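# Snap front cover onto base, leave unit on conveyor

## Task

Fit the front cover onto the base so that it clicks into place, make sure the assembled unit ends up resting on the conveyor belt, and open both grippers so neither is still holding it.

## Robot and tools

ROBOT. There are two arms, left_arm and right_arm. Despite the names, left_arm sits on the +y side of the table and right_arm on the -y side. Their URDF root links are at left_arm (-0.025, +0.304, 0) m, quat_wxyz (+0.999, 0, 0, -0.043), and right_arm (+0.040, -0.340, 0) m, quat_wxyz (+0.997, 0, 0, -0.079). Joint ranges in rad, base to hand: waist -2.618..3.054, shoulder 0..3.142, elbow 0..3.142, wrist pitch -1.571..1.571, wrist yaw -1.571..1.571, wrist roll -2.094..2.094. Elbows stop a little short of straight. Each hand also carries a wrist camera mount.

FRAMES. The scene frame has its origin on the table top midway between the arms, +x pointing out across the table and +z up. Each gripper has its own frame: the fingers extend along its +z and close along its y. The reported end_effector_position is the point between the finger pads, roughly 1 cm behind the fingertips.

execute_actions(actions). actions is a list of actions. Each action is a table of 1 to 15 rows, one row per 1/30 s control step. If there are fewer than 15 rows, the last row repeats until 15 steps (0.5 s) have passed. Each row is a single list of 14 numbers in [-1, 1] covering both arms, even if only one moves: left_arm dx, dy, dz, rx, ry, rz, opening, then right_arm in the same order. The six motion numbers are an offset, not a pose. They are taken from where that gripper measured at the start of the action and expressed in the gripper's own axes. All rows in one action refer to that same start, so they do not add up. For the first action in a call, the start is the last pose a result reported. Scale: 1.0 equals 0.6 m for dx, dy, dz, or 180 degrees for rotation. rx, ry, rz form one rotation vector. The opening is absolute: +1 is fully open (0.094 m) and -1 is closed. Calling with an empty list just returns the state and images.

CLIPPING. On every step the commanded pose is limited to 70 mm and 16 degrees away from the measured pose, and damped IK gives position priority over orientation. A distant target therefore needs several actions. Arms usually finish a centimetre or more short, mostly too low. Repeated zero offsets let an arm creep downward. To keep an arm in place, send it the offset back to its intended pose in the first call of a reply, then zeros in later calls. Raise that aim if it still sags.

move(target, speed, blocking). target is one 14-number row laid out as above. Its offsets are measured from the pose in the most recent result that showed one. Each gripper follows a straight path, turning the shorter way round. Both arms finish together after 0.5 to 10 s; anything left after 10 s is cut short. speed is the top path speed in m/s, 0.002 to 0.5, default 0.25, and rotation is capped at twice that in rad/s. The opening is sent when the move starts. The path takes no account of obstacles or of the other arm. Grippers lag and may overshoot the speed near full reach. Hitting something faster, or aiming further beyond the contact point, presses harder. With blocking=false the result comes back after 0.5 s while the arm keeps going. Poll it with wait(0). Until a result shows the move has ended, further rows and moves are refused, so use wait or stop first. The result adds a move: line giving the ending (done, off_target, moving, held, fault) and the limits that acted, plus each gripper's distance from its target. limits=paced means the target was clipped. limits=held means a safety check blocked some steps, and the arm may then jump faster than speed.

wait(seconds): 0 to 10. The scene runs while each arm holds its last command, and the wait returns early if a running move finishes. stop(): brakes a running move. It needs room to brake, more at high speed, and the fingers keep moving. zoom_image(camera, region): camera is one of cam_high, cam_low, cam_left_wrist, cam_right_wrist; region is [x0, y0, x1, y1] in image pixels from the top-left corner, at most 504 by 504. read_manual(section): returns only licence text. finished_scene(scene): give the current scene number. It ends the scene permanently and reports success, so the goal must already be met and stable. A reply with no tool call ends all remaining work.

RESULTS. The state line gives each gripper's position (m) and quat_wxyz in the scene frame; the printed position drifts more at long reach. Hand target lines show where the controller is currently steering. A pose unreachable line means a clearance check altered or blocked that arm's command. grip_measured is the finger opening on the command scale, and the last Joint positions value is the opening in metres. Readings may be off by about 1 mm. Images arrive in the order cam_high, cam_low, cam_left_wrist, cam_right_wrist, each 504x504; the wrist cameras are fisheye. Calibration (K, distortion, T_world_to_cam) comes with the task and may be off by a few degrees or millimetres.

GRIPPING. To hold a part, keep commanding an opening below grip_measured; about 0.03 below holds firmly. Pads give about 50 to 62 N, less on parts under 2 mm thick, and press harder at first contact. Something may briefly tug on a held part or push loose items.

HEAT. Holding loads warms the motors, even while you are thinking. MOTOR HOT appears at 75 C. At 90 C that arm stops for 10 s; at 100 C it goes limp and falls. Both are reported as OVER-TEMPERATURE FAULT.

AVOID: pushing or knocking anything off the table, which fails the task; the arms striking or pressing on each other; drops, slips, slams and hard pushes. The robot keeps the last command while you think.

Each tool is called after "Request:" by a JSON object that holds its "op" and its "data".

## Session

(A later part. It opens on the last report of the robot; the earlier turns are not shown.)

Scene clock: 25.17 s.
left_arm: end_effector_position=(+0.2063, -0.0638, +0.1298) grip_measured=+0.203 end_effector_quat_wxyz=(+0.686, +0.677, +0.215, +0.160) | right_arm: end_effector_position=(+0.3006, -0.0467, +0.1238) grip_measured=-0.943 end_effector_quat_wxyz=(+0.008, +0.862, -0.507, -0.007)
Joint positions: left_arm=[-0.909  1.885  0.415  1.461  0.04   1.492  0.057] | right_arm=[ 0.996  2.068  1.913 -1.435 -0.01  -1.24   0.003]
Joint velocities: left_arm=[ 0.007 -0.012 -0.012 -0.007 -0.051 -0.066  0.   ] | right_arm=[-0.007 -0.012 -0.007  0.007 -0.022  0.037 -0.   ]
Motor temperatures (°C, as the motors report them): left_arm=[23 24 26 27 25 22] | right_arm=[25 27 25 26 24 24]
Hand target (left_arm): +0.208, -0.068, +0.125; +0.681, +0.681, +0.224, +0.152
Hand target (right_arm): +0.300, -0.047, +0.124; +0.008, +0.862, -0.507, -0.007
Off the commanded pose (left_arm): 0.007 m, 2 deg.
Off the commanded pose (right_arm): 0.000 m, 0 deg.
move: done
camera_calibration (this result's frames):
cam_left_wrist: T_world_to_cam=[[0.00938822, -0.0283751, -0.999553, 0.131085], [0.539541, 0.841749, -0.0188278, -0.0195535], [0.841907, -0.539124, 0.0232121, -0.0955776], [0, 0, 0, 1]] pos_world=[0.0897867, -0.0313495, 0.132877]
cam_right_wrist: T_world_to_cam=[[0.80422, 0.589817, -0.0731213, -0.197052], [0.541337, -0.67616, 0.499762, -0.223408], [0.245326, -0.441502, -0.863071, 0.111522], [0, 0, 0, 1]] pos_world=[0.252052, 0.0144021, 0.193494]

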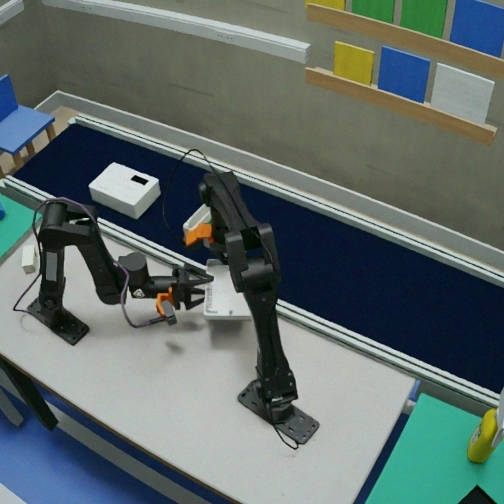

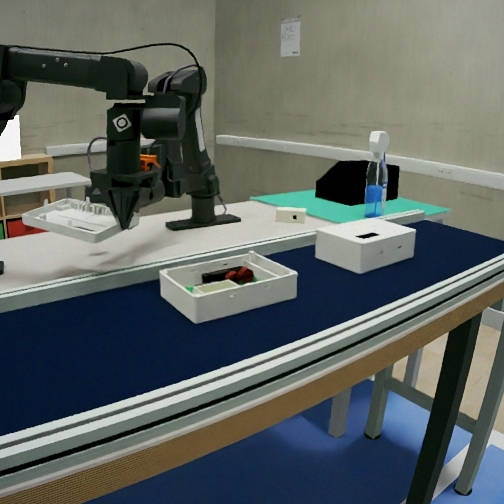

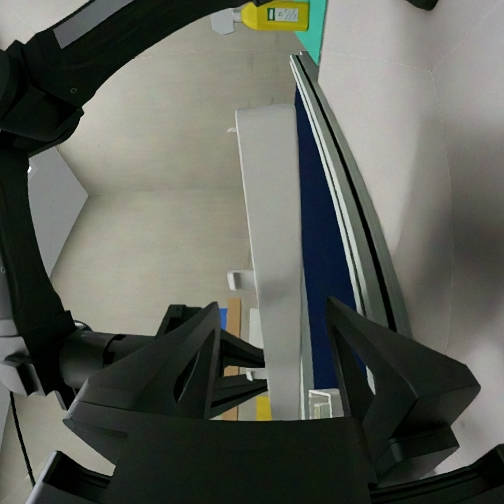

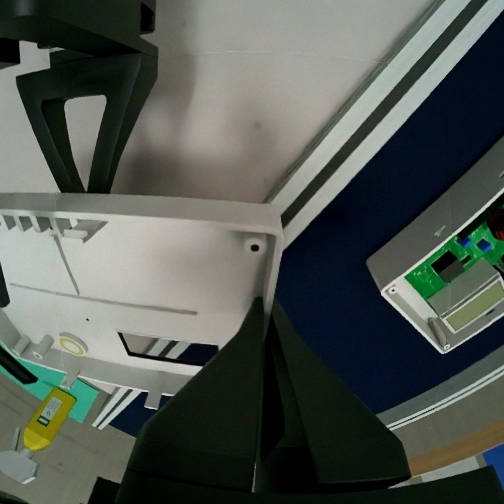

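Request:
{"op": "move", "data": {"target": [0,-0.005,0.005,0,0,0,-1, 0,0,0,0,0,0,-1], "speed": 0.05}}

Request:
{"op": "move", "data": {"target": [0,0,0,0,0,0,-1, 0,0,0,0,0,0,-0.5], "speed": 0.05}}

Scene clock: 26.03 s.
left_arm: end_effector_position=(+0.2066, -0.0637, +0.1222) grip_measured=-0.658 end_effector_quat_wxyz=(+0.678, +0.684, +0.220, +0.157) | right_arm: end_effector_position=(+0.3008, -0.0457, +0.1244) grip_measured=-0.943 end_effector_quat_wxyz=(+0.005, +0.861, -0.508, -0.007)
Joint positions: left_arm=[-0.909  1.897  0.415  1.45   0.039  1.488  0.016] | right_arm=[ 0.997  2.066  1.913 -1.431 -0.012 -1.237  0.003]
Joint velocities: left_arm=[ 0.002 -0.007  0.017 -0.007  0.022 -0.125  0.   ] | right_arm=[ 0.002 -0.002  0.017 -0.037  0.022 -0.037  0.001]
Motor temperatures (°C, as the motors report them): left_arm=[23 24 26 27 25 22] | right_arm=[25 27 25 26 24 24]
Hand target (left_arm): +0.208, -0.066, +0.127; +0.686, +0.677, +0.215, +0.160
Hand target (right_arm): +0.300, -0.047, +0.124; +0.008, +0.862, -0.507, -0.007
Off the commanded pose (left_arm): 0.006 m, 1 deg.
Off the commanded pose (right_arm): 0.001 m, 0 deg.
move: done
camera_calibration (this result's frames):
cam_left_wrist: T_world_to_cam=[[-0.00696083, -0.011515, -0.999909, 0.127934], [0.537914, 0.842892, -0.0134514, -0.0201773], [0.842971, -0.537959, 0.000326842, -0.0928962], [0, 0, 0, 1]] pos_world=[0.090053, -0.031494, 0.127681]
cam_right_wrist: T_world_to_cam=[[0.805547, 0.588598, -0.0681596, -0.198897], [0.538667, -0.679537, 0.498064, -0.222263], [0.246842, -0.437929, -0.864458, 0.112276], [0, 0, 0, 1]] pos_world=[0.252232, 0.0152029, 0.194202]

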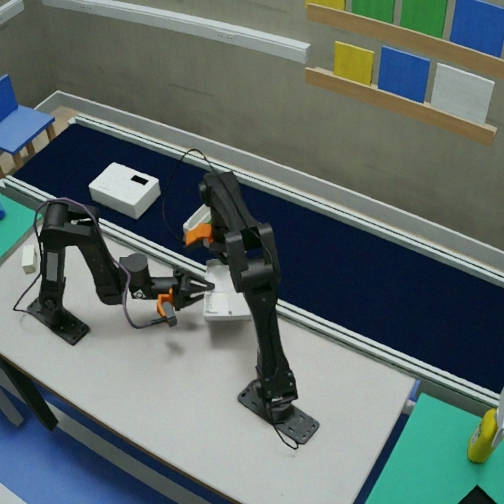

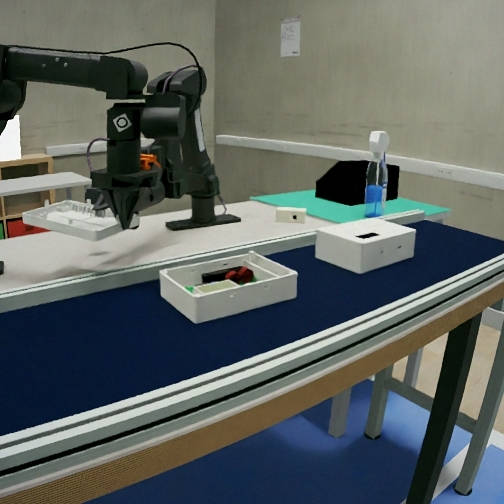

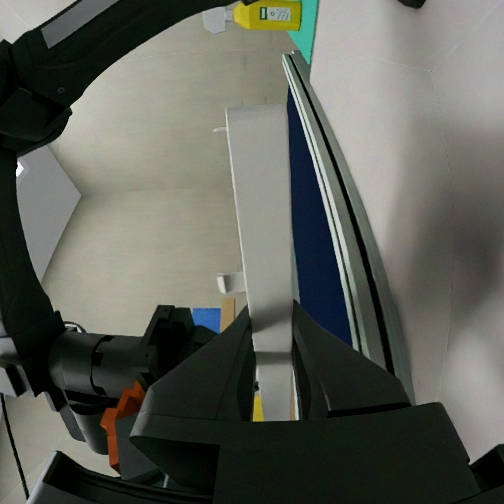

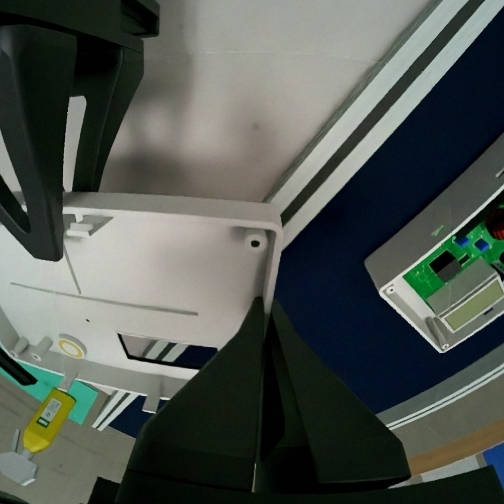

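Scene clock: 26.53 s.
left_arm: end_effector_position=(+0.2066, -0.0637, +0.1214) grip_measured=-0.658 end_effector_quat_wxyz=(+0.677, +0.685, +0.220, +0.157) | right_arm: end_effector_position=(+0.3009, -0.0457, +0.1244) grip_measured=-0.502 end_effector_quat_wxyz=(+0.005, +0.861, -0.508, -0.007)
Joint positions: left_arm=[-0.909  1.897  0.415  1.447  0.038  1.489  0.016] | right_arm=[ 0.997  2.066  1.913 -1.431 -0.011 -1.237  0.023]
Joint velocities: left_arm=[-0.002 -0.012  0.007  0.022 -0.051 -0.051  0.   ] | right_arm=[-0.002  0.012  0.002  0.007 -0.037 -0.022  0.   ]
Motor temperatures (°C, as the motors report them): left_arm=[23 24 26 27 25 22] | right_arm=[25 27 25 26 24 24]
Hand target (left_arm): +0.207, -0.064, +0.122; +0.678, +0.684, +0.220, +0.156
Hand target (right_arm): +0.301, -0.046, +0.124; +0.005, +0.861, -0.508, -0.007
Off the commanded pose (left_arm): 0.001 m, 0 deg.
Off the commanded pose (right_arm): 0.000 m, 0 deg.
move: done
camera_calibration (this result's frames):
cam_left_wrist: T_world_to_cam=[[-0.00730133, -0.00817059, -0.99994, 0.127464], [0.537631, 0.843111, -0.0108148, -0.0205067], [0.843149, -0.537678, -0.00176307, -0.092668], [0, 0, 0, 1]] pos_world=[0.0900886, -0.0314947, 0.127071]
cam_right_wrist: T_world_to_cam=[[0.805564, 0.588585, -0.0680814, -0.198926], [0.538529, -0.679407, 0.49839, -0.222314], [0.24709, -0.438148, -0.864276, 0.112135], [0, 0, 0, 1]] pos_world=[0.252263, 0.015175, 0.194172]

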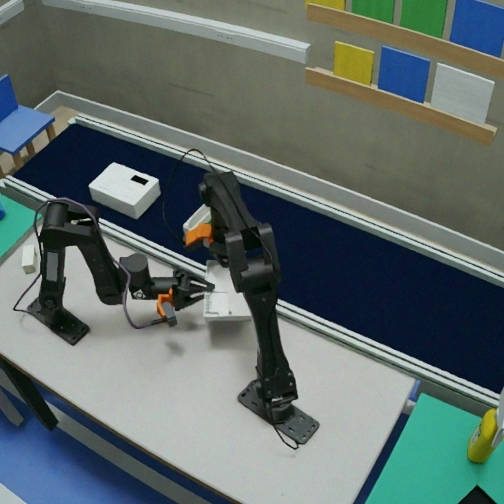

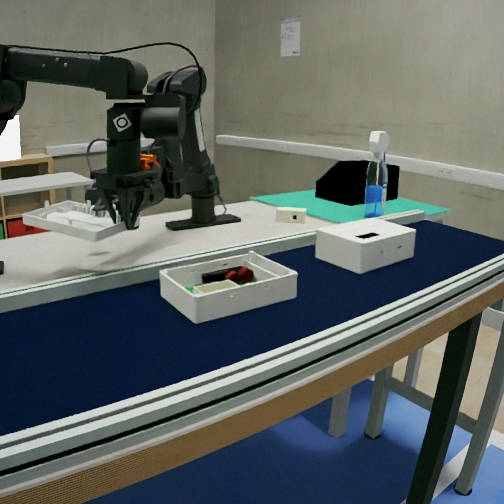

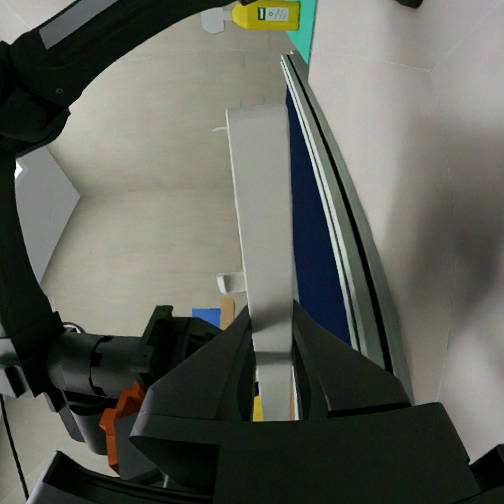

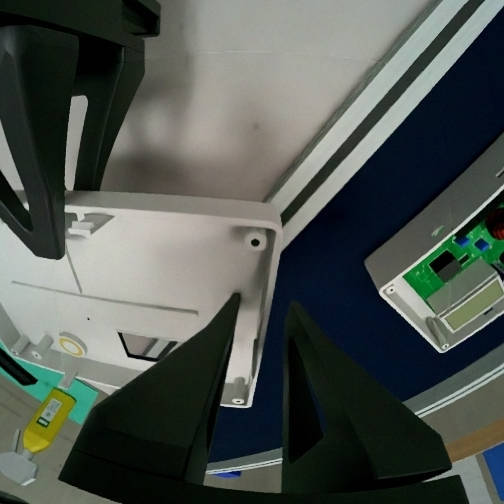

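Request:
{"op": "move", "data": {"target": [0,0,0,0,0,0,-1, 0,0,-0.07,0,0,0,-0.5], "speed": 0.2}}

Scene clock: 27.70 s.
left_arm: end_effector_position=(+0.2066, -0.0636, +0.1206) grip_measured=-0.658 end_effector_quat_wxyz=(+0.675, +0.686, +0.220, +0.157) | right_arm: end_effector_position=(+0.3011, -0.0455, +0.1599) grip_measured=-0.502 end_effector_quat_wxyz=(-0.005, +0.861, -0.508, -0.005)
Joint positions: left_arm=[-0.909  1.897  0.415  1.443  0.038  1.491  0.016] | right_arm=[ 0.997  2.071  2.063 -1.556 -0.011 -1.237  0.023]
Joint velocities: left_arm=[ 0.007  0.002 -0.007  0.007  0.037 -0.022 -0.001] | right_arm=[ 0.017 -0.007 -0.007  0.007 -0.037  0.007 -0.   ]
Motor temperatures (°C, as the motors report them): left_arm=[23 25 26 28 25 22] | right_arm=[25 28 25 26 24 24]
Hand target (left_arm): +0.207, -0.064, +0.121; +0.677, +0.685, +0.220, +0.157
Hand target (right_arm): +0.302, -0.046, +0.166; -0.008, +0.861, -0.508, -0.004
Off the commanded pose (left_arm): 0.001 m, 0 deg.
Off the commanded pose (right_arm): 0.007 m, 1 deg.
joint sent to its limit (right arm) — the command would take joint 4 (wrist pitch) past its lower limit, so that joint was sent only as far as its limit.
move: done
camera_calibration (this result's frames):
cam_left_wrist: T_world_to_cam=[[-0.00753711, -0.00431472, -0.999962, 0.126908], [0.537687, 0.843109, -0.00769068, -0.0209174], [0.843111, -0.537725, -0.00403464, -0.0923619], [0, 0, 0, 1]] pos_world=[0.0900749, -0.0314821, 0.12637]
cam_right_wrist: T_world_to_cam=[[0.806351, 0.58946, -0.0483284, -0.200143], [0.531809, -0.686875, 0.49536, -0.237785], [0.258799, -0.425136, -0.867342, 0.140396], [0, 0, 0, 1]] pos_world=[0.251507, 0.0143352, 0.229888]

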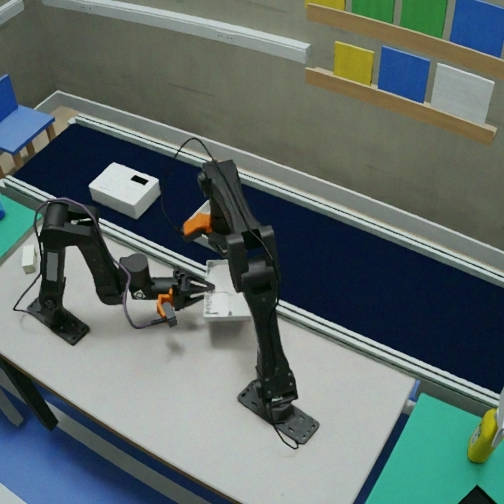

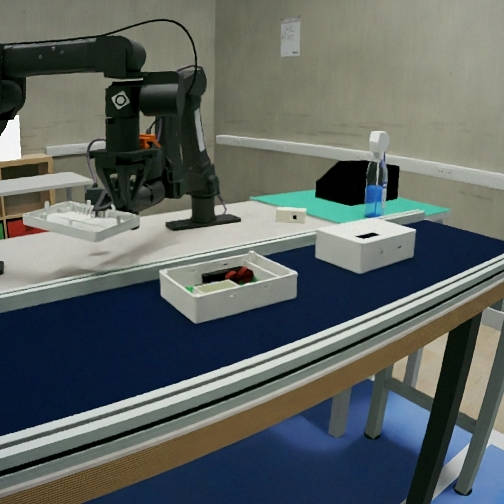

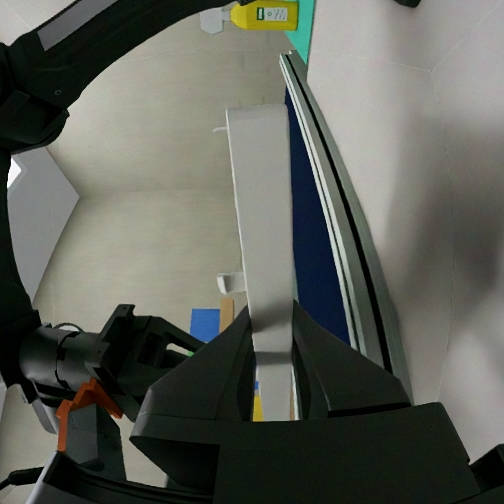

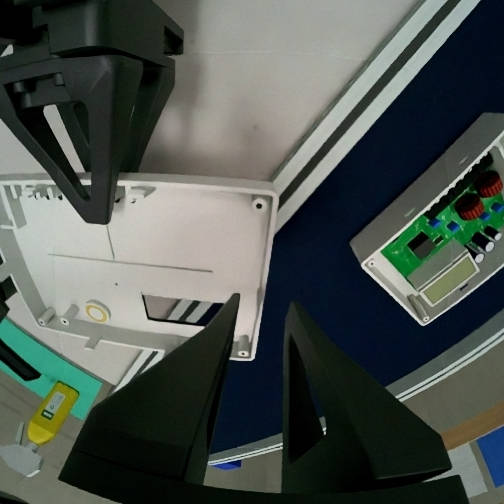

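Request:
{"op": "move", "data": {"target": [0.1453,0.1412,-0.093,-0.1395,0.111,-0.4658,-1, 0.2177,-0.068,0.0167,0,0,0.15,-0.5], "speed": 0.35}}

Scene clock: 31.33 s.
left_arm: end_effector_position=(+0.2533, +0.0267, +0.1812) grip_measured=-0.658 end_effector_quat_wxyz=(+0.668, +0.207, +0.692, -0.176) | right_arm: end_effector_position=(+0.3929, -0.1411, +0.1440) grip_measured=-0.502 end_effector_quat_wxyz=(+0.003, +0.725, -0.689, -0.005)
Joint positions: left_arm=[-0.887  1.437  0.358  1.03  -0.423  0.013  0.016] | right_arm=[ 0.666  2.132  2.093 -1.541 -0.008 -1.114  0.023]
Joint velocities: left_arm=[-0.002  0.002 -0.017 -0.081 -0.051 -0.022 -0.001] | right_arm=[-0.012  0.007 -0.007 -0.022 -0.022 -0.037 -0.001]
Motor temperatures (°C, as the motors report them): left_arm=[23 25 26 28 25 22] | right_arm=[25 28 25 26 24 24]
Hand target (left_arm): +0.260, +0.029, +0.201; +0.684, +0.183, +0.682, -0.183
Hand target (right_arm): +0.398, -0.142, +0.147; -0.001, +0.719, -0.695, -0.004
Off the commanded pose (left_arm): 0.020 m, 3 deg.
Off the commanded pose (right_arm): 0.008 m, 1 deg.
move: off_target (left_arm)
camera_calibration (this result's frames):
cam_left_wrist: T_world_to_cam=[[-0.489889, -0.865229, -0.106717, 0.171587], [-0.375018, 0.319659, -0.87016, 0.279736], [0.787001, -0.386261, -0.481074, 0.0136951], [0, 0, 0, 1]] pos_world=[0.178187, 0.0643314, 0.268315]
cam_right_wrist: T_world_to_cam=[[0.982326, 0.175576, -0.0648685, -0.343728], [0.18421, -0.845388, 0.501384, -0.231105], [0.0331922, -0.504472, -0.86279, 0.139063], [0, 0, 0, 1]] pos_world=[0.375609, -0.0648699, 0.213557]

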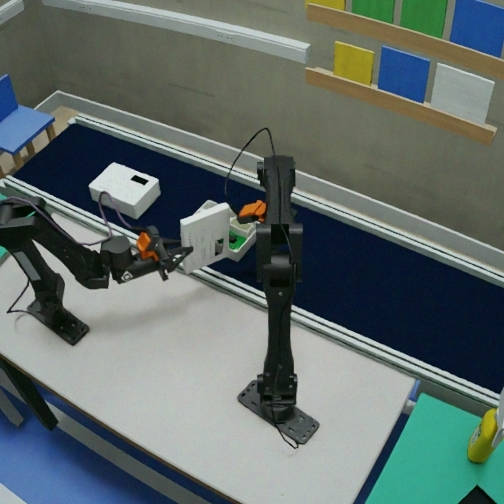

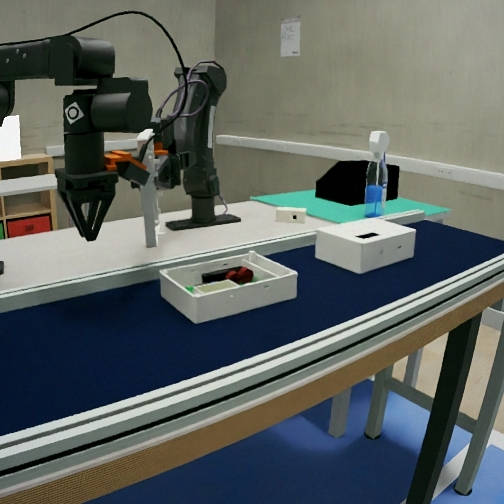

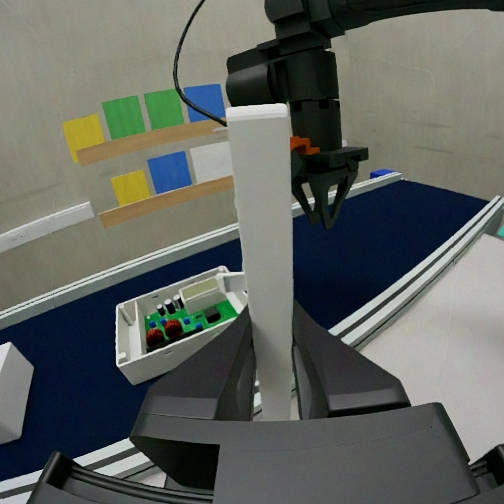

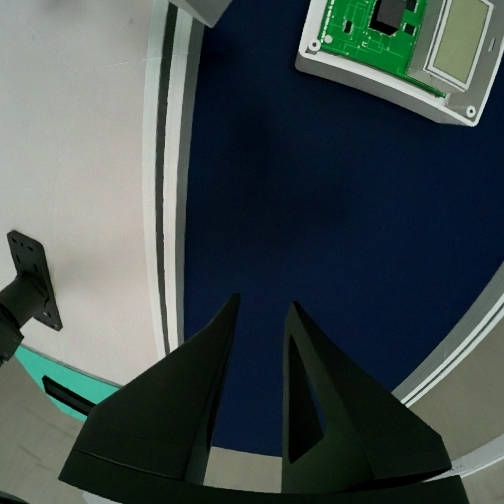

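Request:
{"op": "move", "data": {"target": [0.0548,0.2427,0.1198,-0.1293,-0.146,-0.5002,-1, 0.133,0,-0.01,0,0,0,-0.5], "speed": 0.3}}

Scene clock: 35.20 s.
left_arm: end_effector_position=(+0.3838, +0.1143, +0.1393) grip_measured=-0.658 end_effector_quat_wxyz=(+0.494, -0.493, +0.515, -0.498) | right_arm: end_effector_position=(+0.3973, -0.2162, +0.1465) grip_measured=-0.502 end_effector_quat_wxyz=(+0.009, +0.725, -0.689, -0.008)
Joint positions: left_arm=[-0.593  1.913  0.584  1.307 -0.653 -1.567  0.016] | right_arm=[ 0.488  2.021  1.934 -1.507 -0.005 -1.293  0.023]
Joint velocities: left_arm=[ 0.007  0.007  0.012  0.007  0.007 -0.051 -0.001] | right_arm=[ 0.017 -0.002 -0.022 -0.022  0.051  0.037  0.001]
Motor temperatures (°C, as the motors report them): left_arm=[23 25 26 28 25 22] | right_arm=[25 28 25 26 24 24]
Hand target (left_arm): +0.390, +0.118, +0.149; +0.501, -0.499, +0.500, -0.501
Hand target (right_arm): +0.396, -0.221, +0.149; +0.005, +0.725, -0.689, -0.005
Off the commanded pose (left_arm): 0.012 m, 2 deg.
Off the commanded pose (right_arm): 0.006 m, 1 deg.
move: off_target (left_arm)
camera_calibration (this result's frames):
cam_left_wrist: T_world_to_cam=[[0.0524869, -0.0902123, 0.994539, -0.143302], [-0.471144, -0.880341, -0.054989, 0.324676], [0.880493, -0.465685, -0.0887094, -0.156818], [0, 0, 0, 1]] pos_world=[0.298568, 0.19987, 0.146462]
cam_right_wrist: T_world_to_cam=[[0.981554, 0.175228, -0.076463, -0.33284], [0.18969, -0.842685, 0.503885, -0.298607], [0.0238605, -0.509094, -0.86038, 0.105506], [0, 0, 0, 1]] pos_world=[0.380826, -0.139596, 0.215789]

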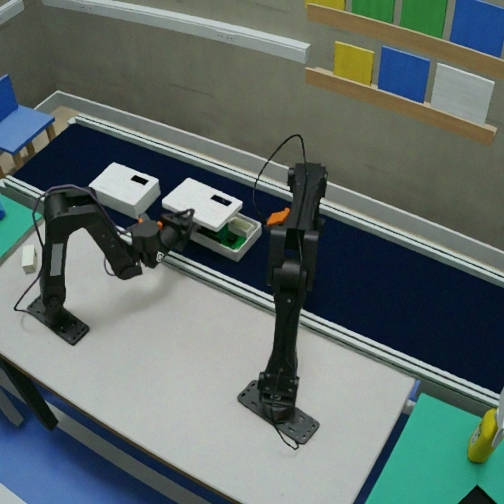

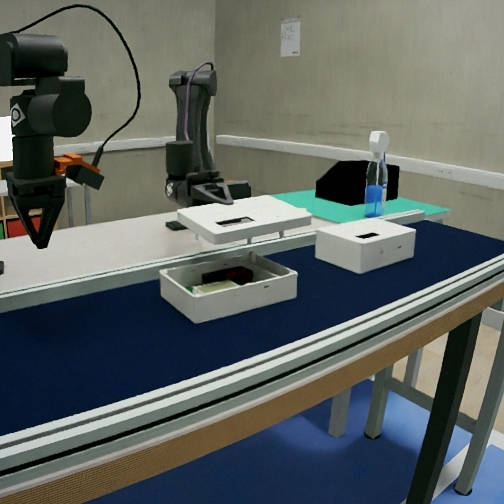

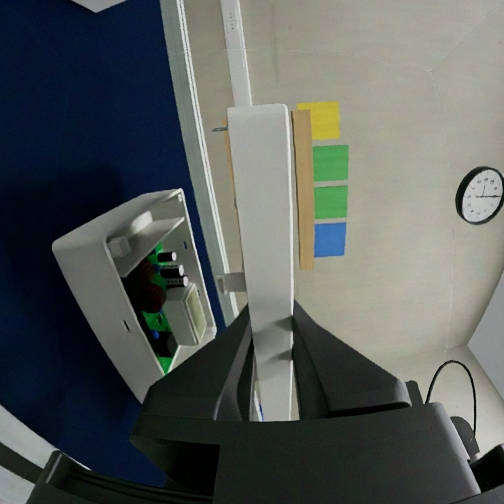

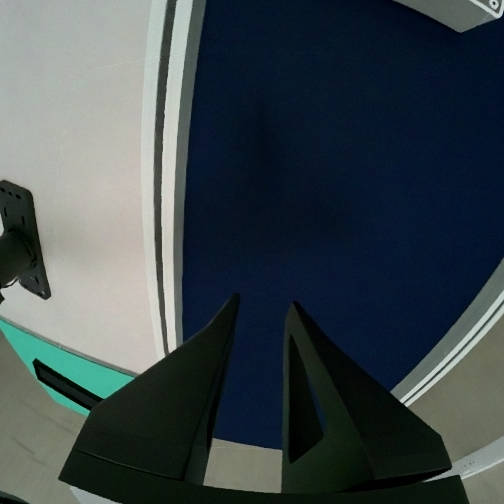

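Request:
{"op": "move", "data": {"target": [0.0817,0.05,0.042,0,0,0,-1, 0,0,0,0,0,0,-0.5], "speed": 0.12}}

Request:
{"op": "zoom_image", "data": {"camera": "cam_low", "region": [130, 170, 330, 340]}}

Request:
{"op": "zoom_image", "data": {"camera": "cam_high", "region": [130, 160, 290, 280]}}

Scene clock: 36.67 s.
left_arm: end_effector_position=(+0.4045, +0.0701, +0.0958) grip_measured=-0.658 end_effector_quat_wxyz=(+0.487, -0.493, +0.533, -0.486) | right_arm: end_effector_position=(+0.3973, -0.2162, +0.1465) grip_measured=-0.502 end_effector_quat_wxyz=(+0.009, +0.725, -0.689, -0.008)
Joint positions: left_arm=[-0.651  2.149  0.766  1.313 -0.698 -1.575  0.016] | right_arm=[ 0.488  2.021  1.934 -1.507 -0.005 -1.293  0.023]
Joint velocities: left_arm=[-0.022 -0.002 -0.017  0.007 -0.007  0.051 -0.001] | right_arm=[ 0.002 -0.002 -0.027 -0.007  0.007 -0.051  0.   ]
Motor temperatures (°C, as the motors report them): left_arm=[23 25 26 29 25 22] | right_arm=[25 28 25 26 24 24]
Hand target (left_arm): +0.407, +0.066, +0.107; +0.493, -0.494, +0.515, -0.498
Hand target (right_arm): +0.397, -0.216, +0.146; +0.009, +0.725, -0.689, -0.008
Off the commanded pose (left_arm): 0.013 m, 3 deg.
Off the commanded pose (right_arm): 0.000 m, 0 deg.
move: off_target (left_arm)
camera_calibration (this result's frames):
cam_left_wrist: T_world_to_cam=[[0.0866443, -0.116295, 0.989428, -0.116657], [-0.484032, -0.872976, -0.0602204, 0.298325], [0.87075, -0.473697, -0.131929, -0.190808], [0, 0, 0, 1]] pos_world=[0.320653, 0.156478, 0.108216]
cam_right_wrist: T_world_to_cam=[[0.981487, 0.175603, -0.0764624, -0.332733], [0.190011, -0.842617, 0.503877, -0.298719], [0.0240538, -0.509077, -0.860385, 0.105433], [0, 0, 0, 1]] pos_world=[0.380797, -0.139603, 0.215789]

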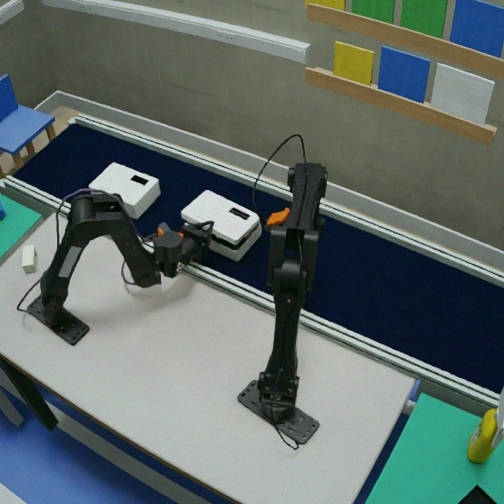

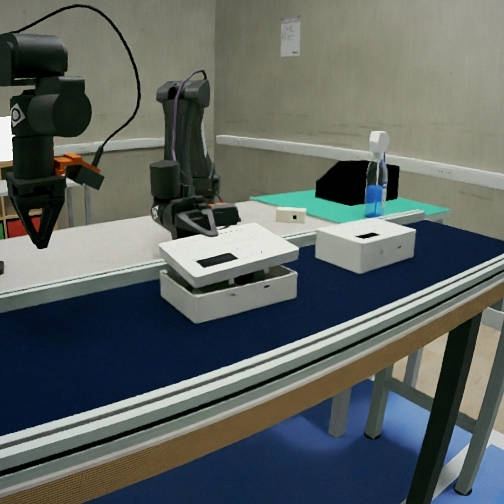

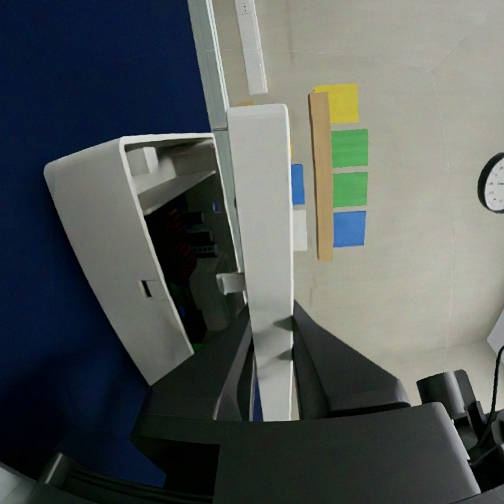

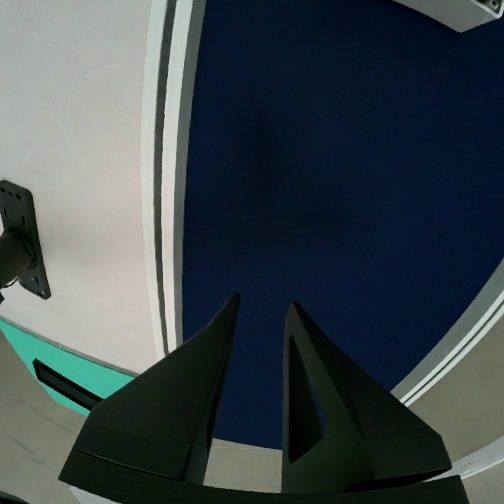

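Region (130, 170, 330, 340) of cam_low's 504x504 image, scaled by 2.520, with more detail than that image has; it fills the top 428 rows of this view, and the rest is white.

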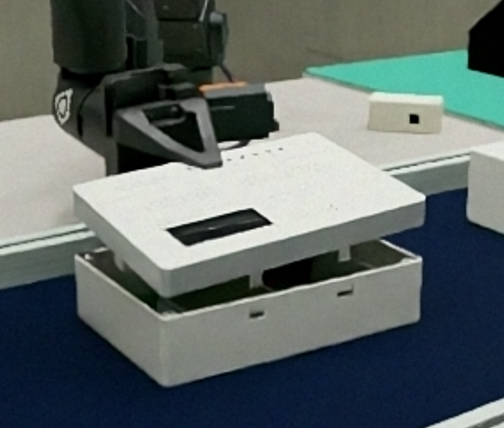

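Region (130, 160, 290, 280) of cam_high's 504x504 image, scaled by 3.150, with more detail than that image has; it fills the top 378 rows of this view, and the rest is white.

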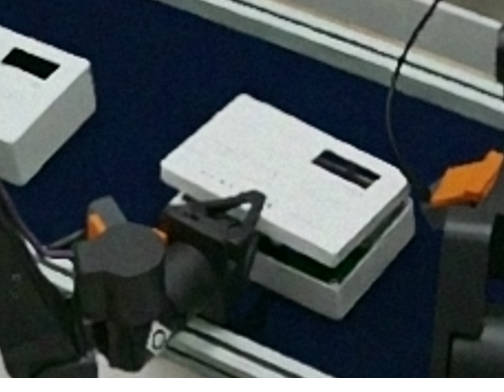

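Request:
{"op": "move", "data": {"target": [0.006,0.012,0,0,0,-0.02,-1, 0,0,0,0,0,0,-0.5], "speed": 0.05}}

Request:
{"op": "zoom_image", "data": {"camera": "cam_low", "region": [130, 170, 330, 340]}}

Request:
{"op": "zoom_image", "data": {"camera": "cam_high", "region": [130, 160, 290, 280]}}

Scene clock: 38.67 s.
left_arm: end_effector_position=(+0.4040, +0.0713, +0.0849) grip_measured=-0.658 end_effector_quat_wxyz=(+0.473, -0.511, +0.524, -0.491) | right_arm: end_effector_position=(+0.3973, -0.2162, +0.1465) grip_measured=-0.502 end_effector_quat_wxyz=(+0.009, +0.725, -0.689, -0.008)
Joint positions: left_arm=[-0.651  2.174  0.766  1.315 -0.702 -1.637  0.016] | right_arm=[ 0.488  2.021  1.934 -1.507 -0.005 -1.293  0.023]
Joint velocities: left_arm=[ 0.002 -0.007 -0.007  0.081  0.022 -0.095 -0.001] | right_arm=[ 0.007  0.007 -0.002 -0.051  0.007  0.037 -0.   ]
Motor temperatures (°C, as the motors report them): left_arm=[23 25 26 29 25 22] | right_arm=[25 28 25 26 24 24]
Hand target (left_arm): +0.404, +0.067, +0.088; +0.472, -0.509, +0.517, -0.500
Hand target (right_arm): +0.397, -0.216, +0.146; +0.009, +0.725, -0.689, -0.008
Off the commanded pose (left_arm): 0.006 m, 1 deg.
Off the commanded pose (right_arm): 0.000 m, 0 deg.
move: done
camera_calibration (this result's frames):
cam_left_wrist: T_world_to_cam=[[0.106087, -0.0695407, 0.991922, -0.117049], [-0.477658, -0.878483, -0.0105017, 0.292082], [0.872117, -0.472686, -0.126412, -0.192363], [0, 0, 0, 1]] pos_world=[0.319696, 0.157522, 0.0948535]
cam_right_wrist: T_world_to_cam=[[0.981487, 0.175603, -0.0764624, -0.332733], [0.190011, -0.842617, 0.503877, -0.298719], [0.0240538, -0.509077, -0.860385, 0.105433], [0, 0, 0, 1]] pos_world=[0.380797, -0.139603, 0.215789]

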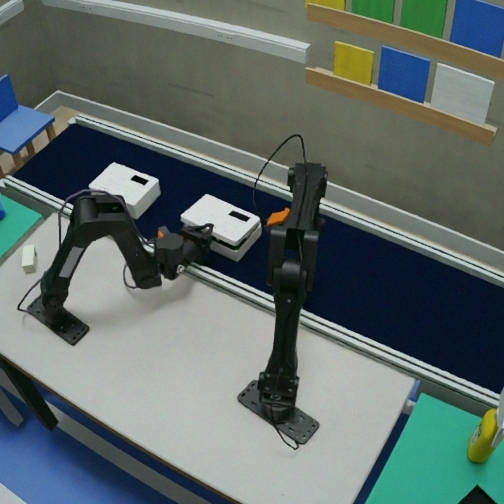

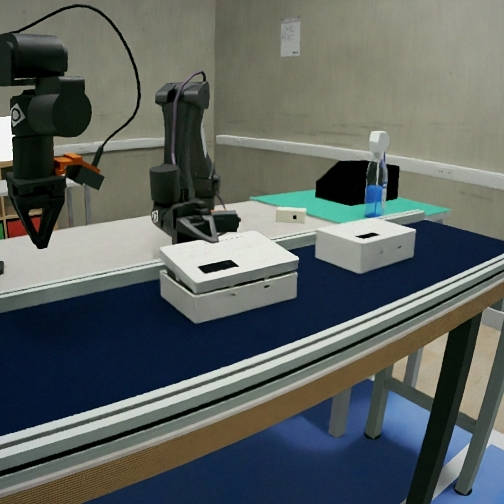

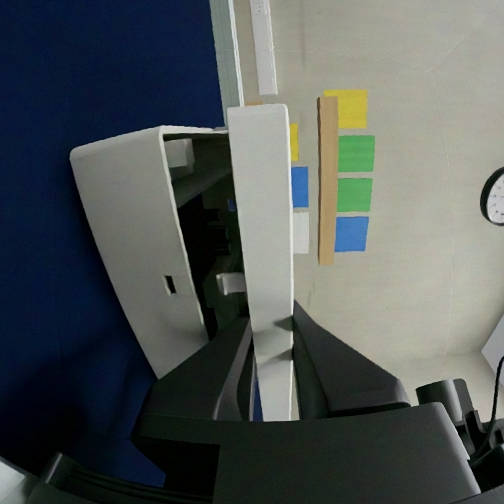

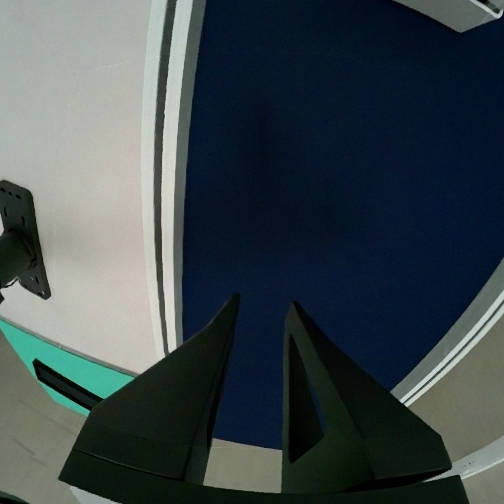

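Region (130, 170, 330, 340) of cam_low's 504x504 image, scaled by 2.520, with more detail than that image has; it fills the top 428 rows of this view, and the rest is white.

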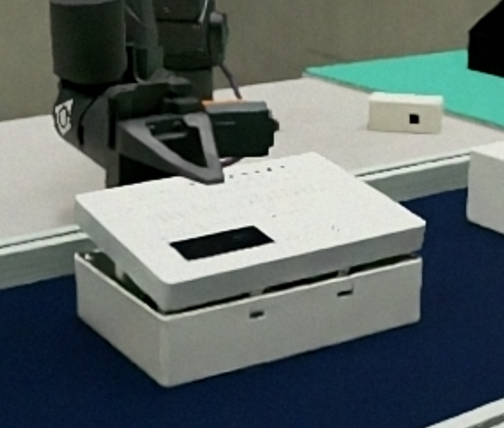

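Region (130, 160, 290, 280) of cam_high's 504x504 image, scaled by 3.150, with more detail than that image has; it fills the top 378 rows of this view, and the rest is white.

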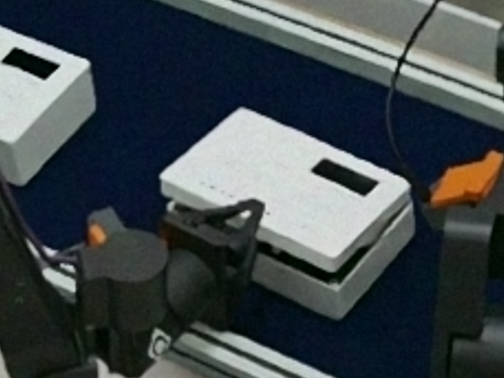

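Request:
{"op": "move", "data": {"target": [0.014,0.004,0,0,0,0,-1, 0,0,0,0,0,0,-0.5], "speed": 0.04}}

Request:
{"op": "zoom_image", "data": {"camera": "cam_low", "region": [130, 170, 330, 340]}}

Request:
{"op": "zoom_image", "data": {"camera": "cam_high", "region": [130, 160, 290, 280]}}

Scene clock: 39.60 s.
left_arm: end_effector_position=(+0.4020, +0.0688, +0.0808) grip_measured=-0.658 end_effector_quat_wxyz=(-0.470, +0.512, -0.526, +0.491) | right_arm: end_effector_position=(+0.3973, -0.2162, +0.1465) grip_measured=-0.502 end_effector_quat_wxyz=(+0.009, +0.725, -0.689, -0.008)
Joint positions: left_arm=[-0.659  2.183  0.766  1.315 -0.706 -1.645  0.016] | right_arm=[ 0.488  2.021  1.934 -1.507 -0.005 -1.293  0.023]
Joint velocities: left_arm=[ 0.017 -0.012  0.012  0.022  0.022 -0.081  0.001] | right_arm=[ 0.007  0.012 -0.002  0.007  0.051 -0.022 -0.001]
Motor temperatures (°C, as the motors report them): left_arm=[23 25 26 29 25 22] | right_arm=[25 28 25 26 24 24]
Hand target (left_arm): +0.404, +0.063, +0.082; -0.473, +0.511, -0.524, +0.491
Hand target (right_arm): +0.397, -0.216, +0.146; +0.009, +0.725, -0.689, -0.008
Off the commanded pose (left_arm): 0.006 m, 0 deg.
Off the commanded pose (right_arm): 0.000 m, 0 deg.
move: done
camera_calibration (this result's frames):
cam_left_wrist: T_world_to_cam=[[0.112601, -0.0680052, 0.99131, -0.115596], [-0.480865, -0.876777, -0.00552741, 0.289712], [0.869534, -0.476064, -0.131428, -0.190613], [0, 0, 0, 1]] pos_world=[0.318073, 0.155407, 0.0911414]
cam_right_wrist: T_world_to_cam=[[0.981487, 0.175603, -0.0764624, -0.332733], [0.190011, -0.842617, 0.503877, -0.298719], [0.0240538, -0.509077, -0.860385, 0.105433], [0, 0, 0, 1]] pos_world=[0.380797, -0.139603, 0.215789]

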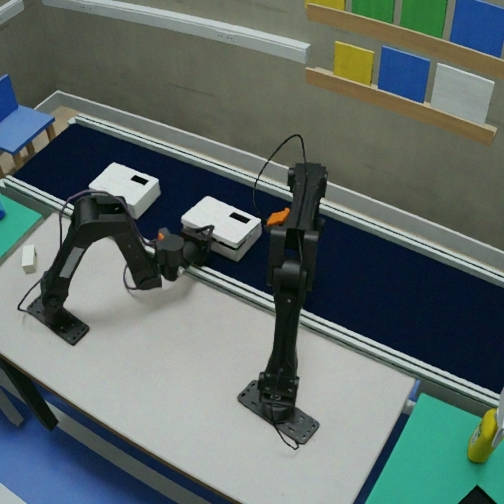

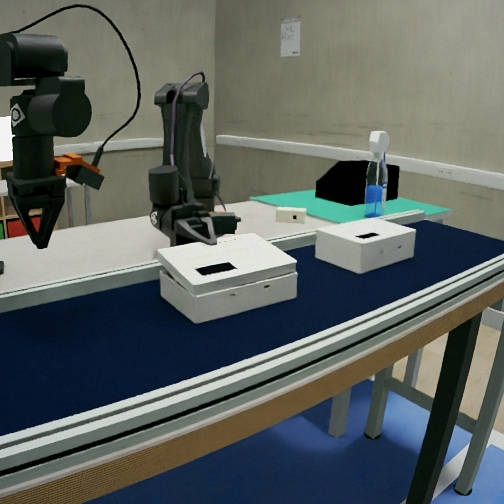

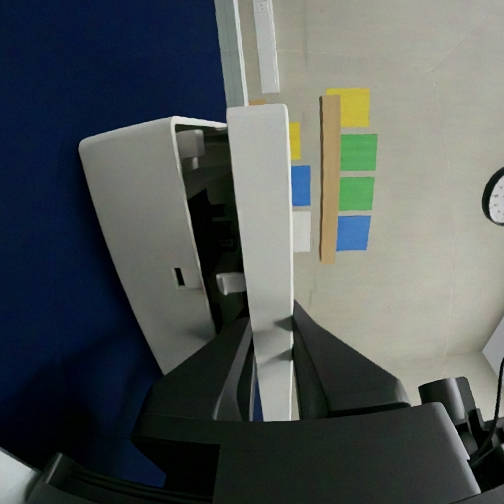

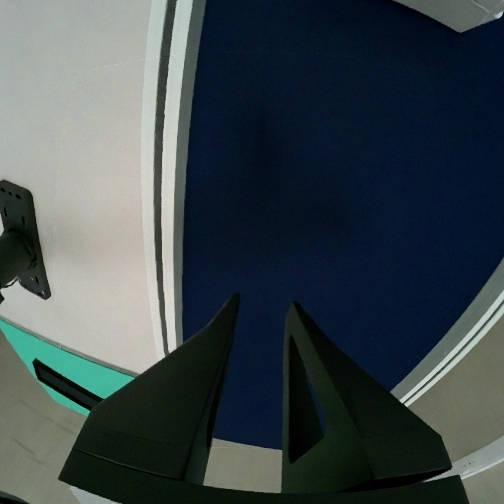

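Region (130, 170, 330, 340) of cam_low's 504x504 image, scaled by 2.520, with more detail than that image has; it fills the top 428 rows of this view, and the rest is white.

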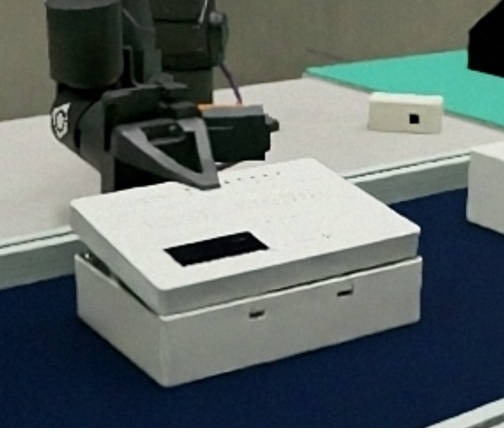

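Region (130, 160, 290, 280) of cam_high's 504x504 image, scaled by 3.150, with more detail than that image has; it fills the top 378 rows of this view, and the rest is white.

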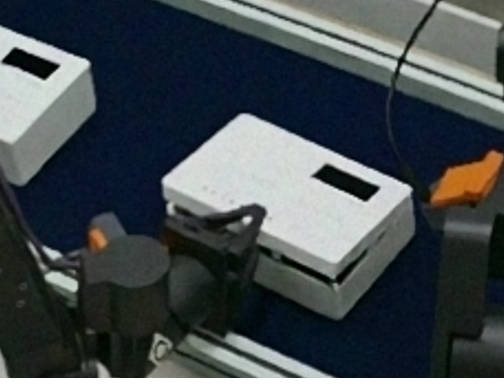

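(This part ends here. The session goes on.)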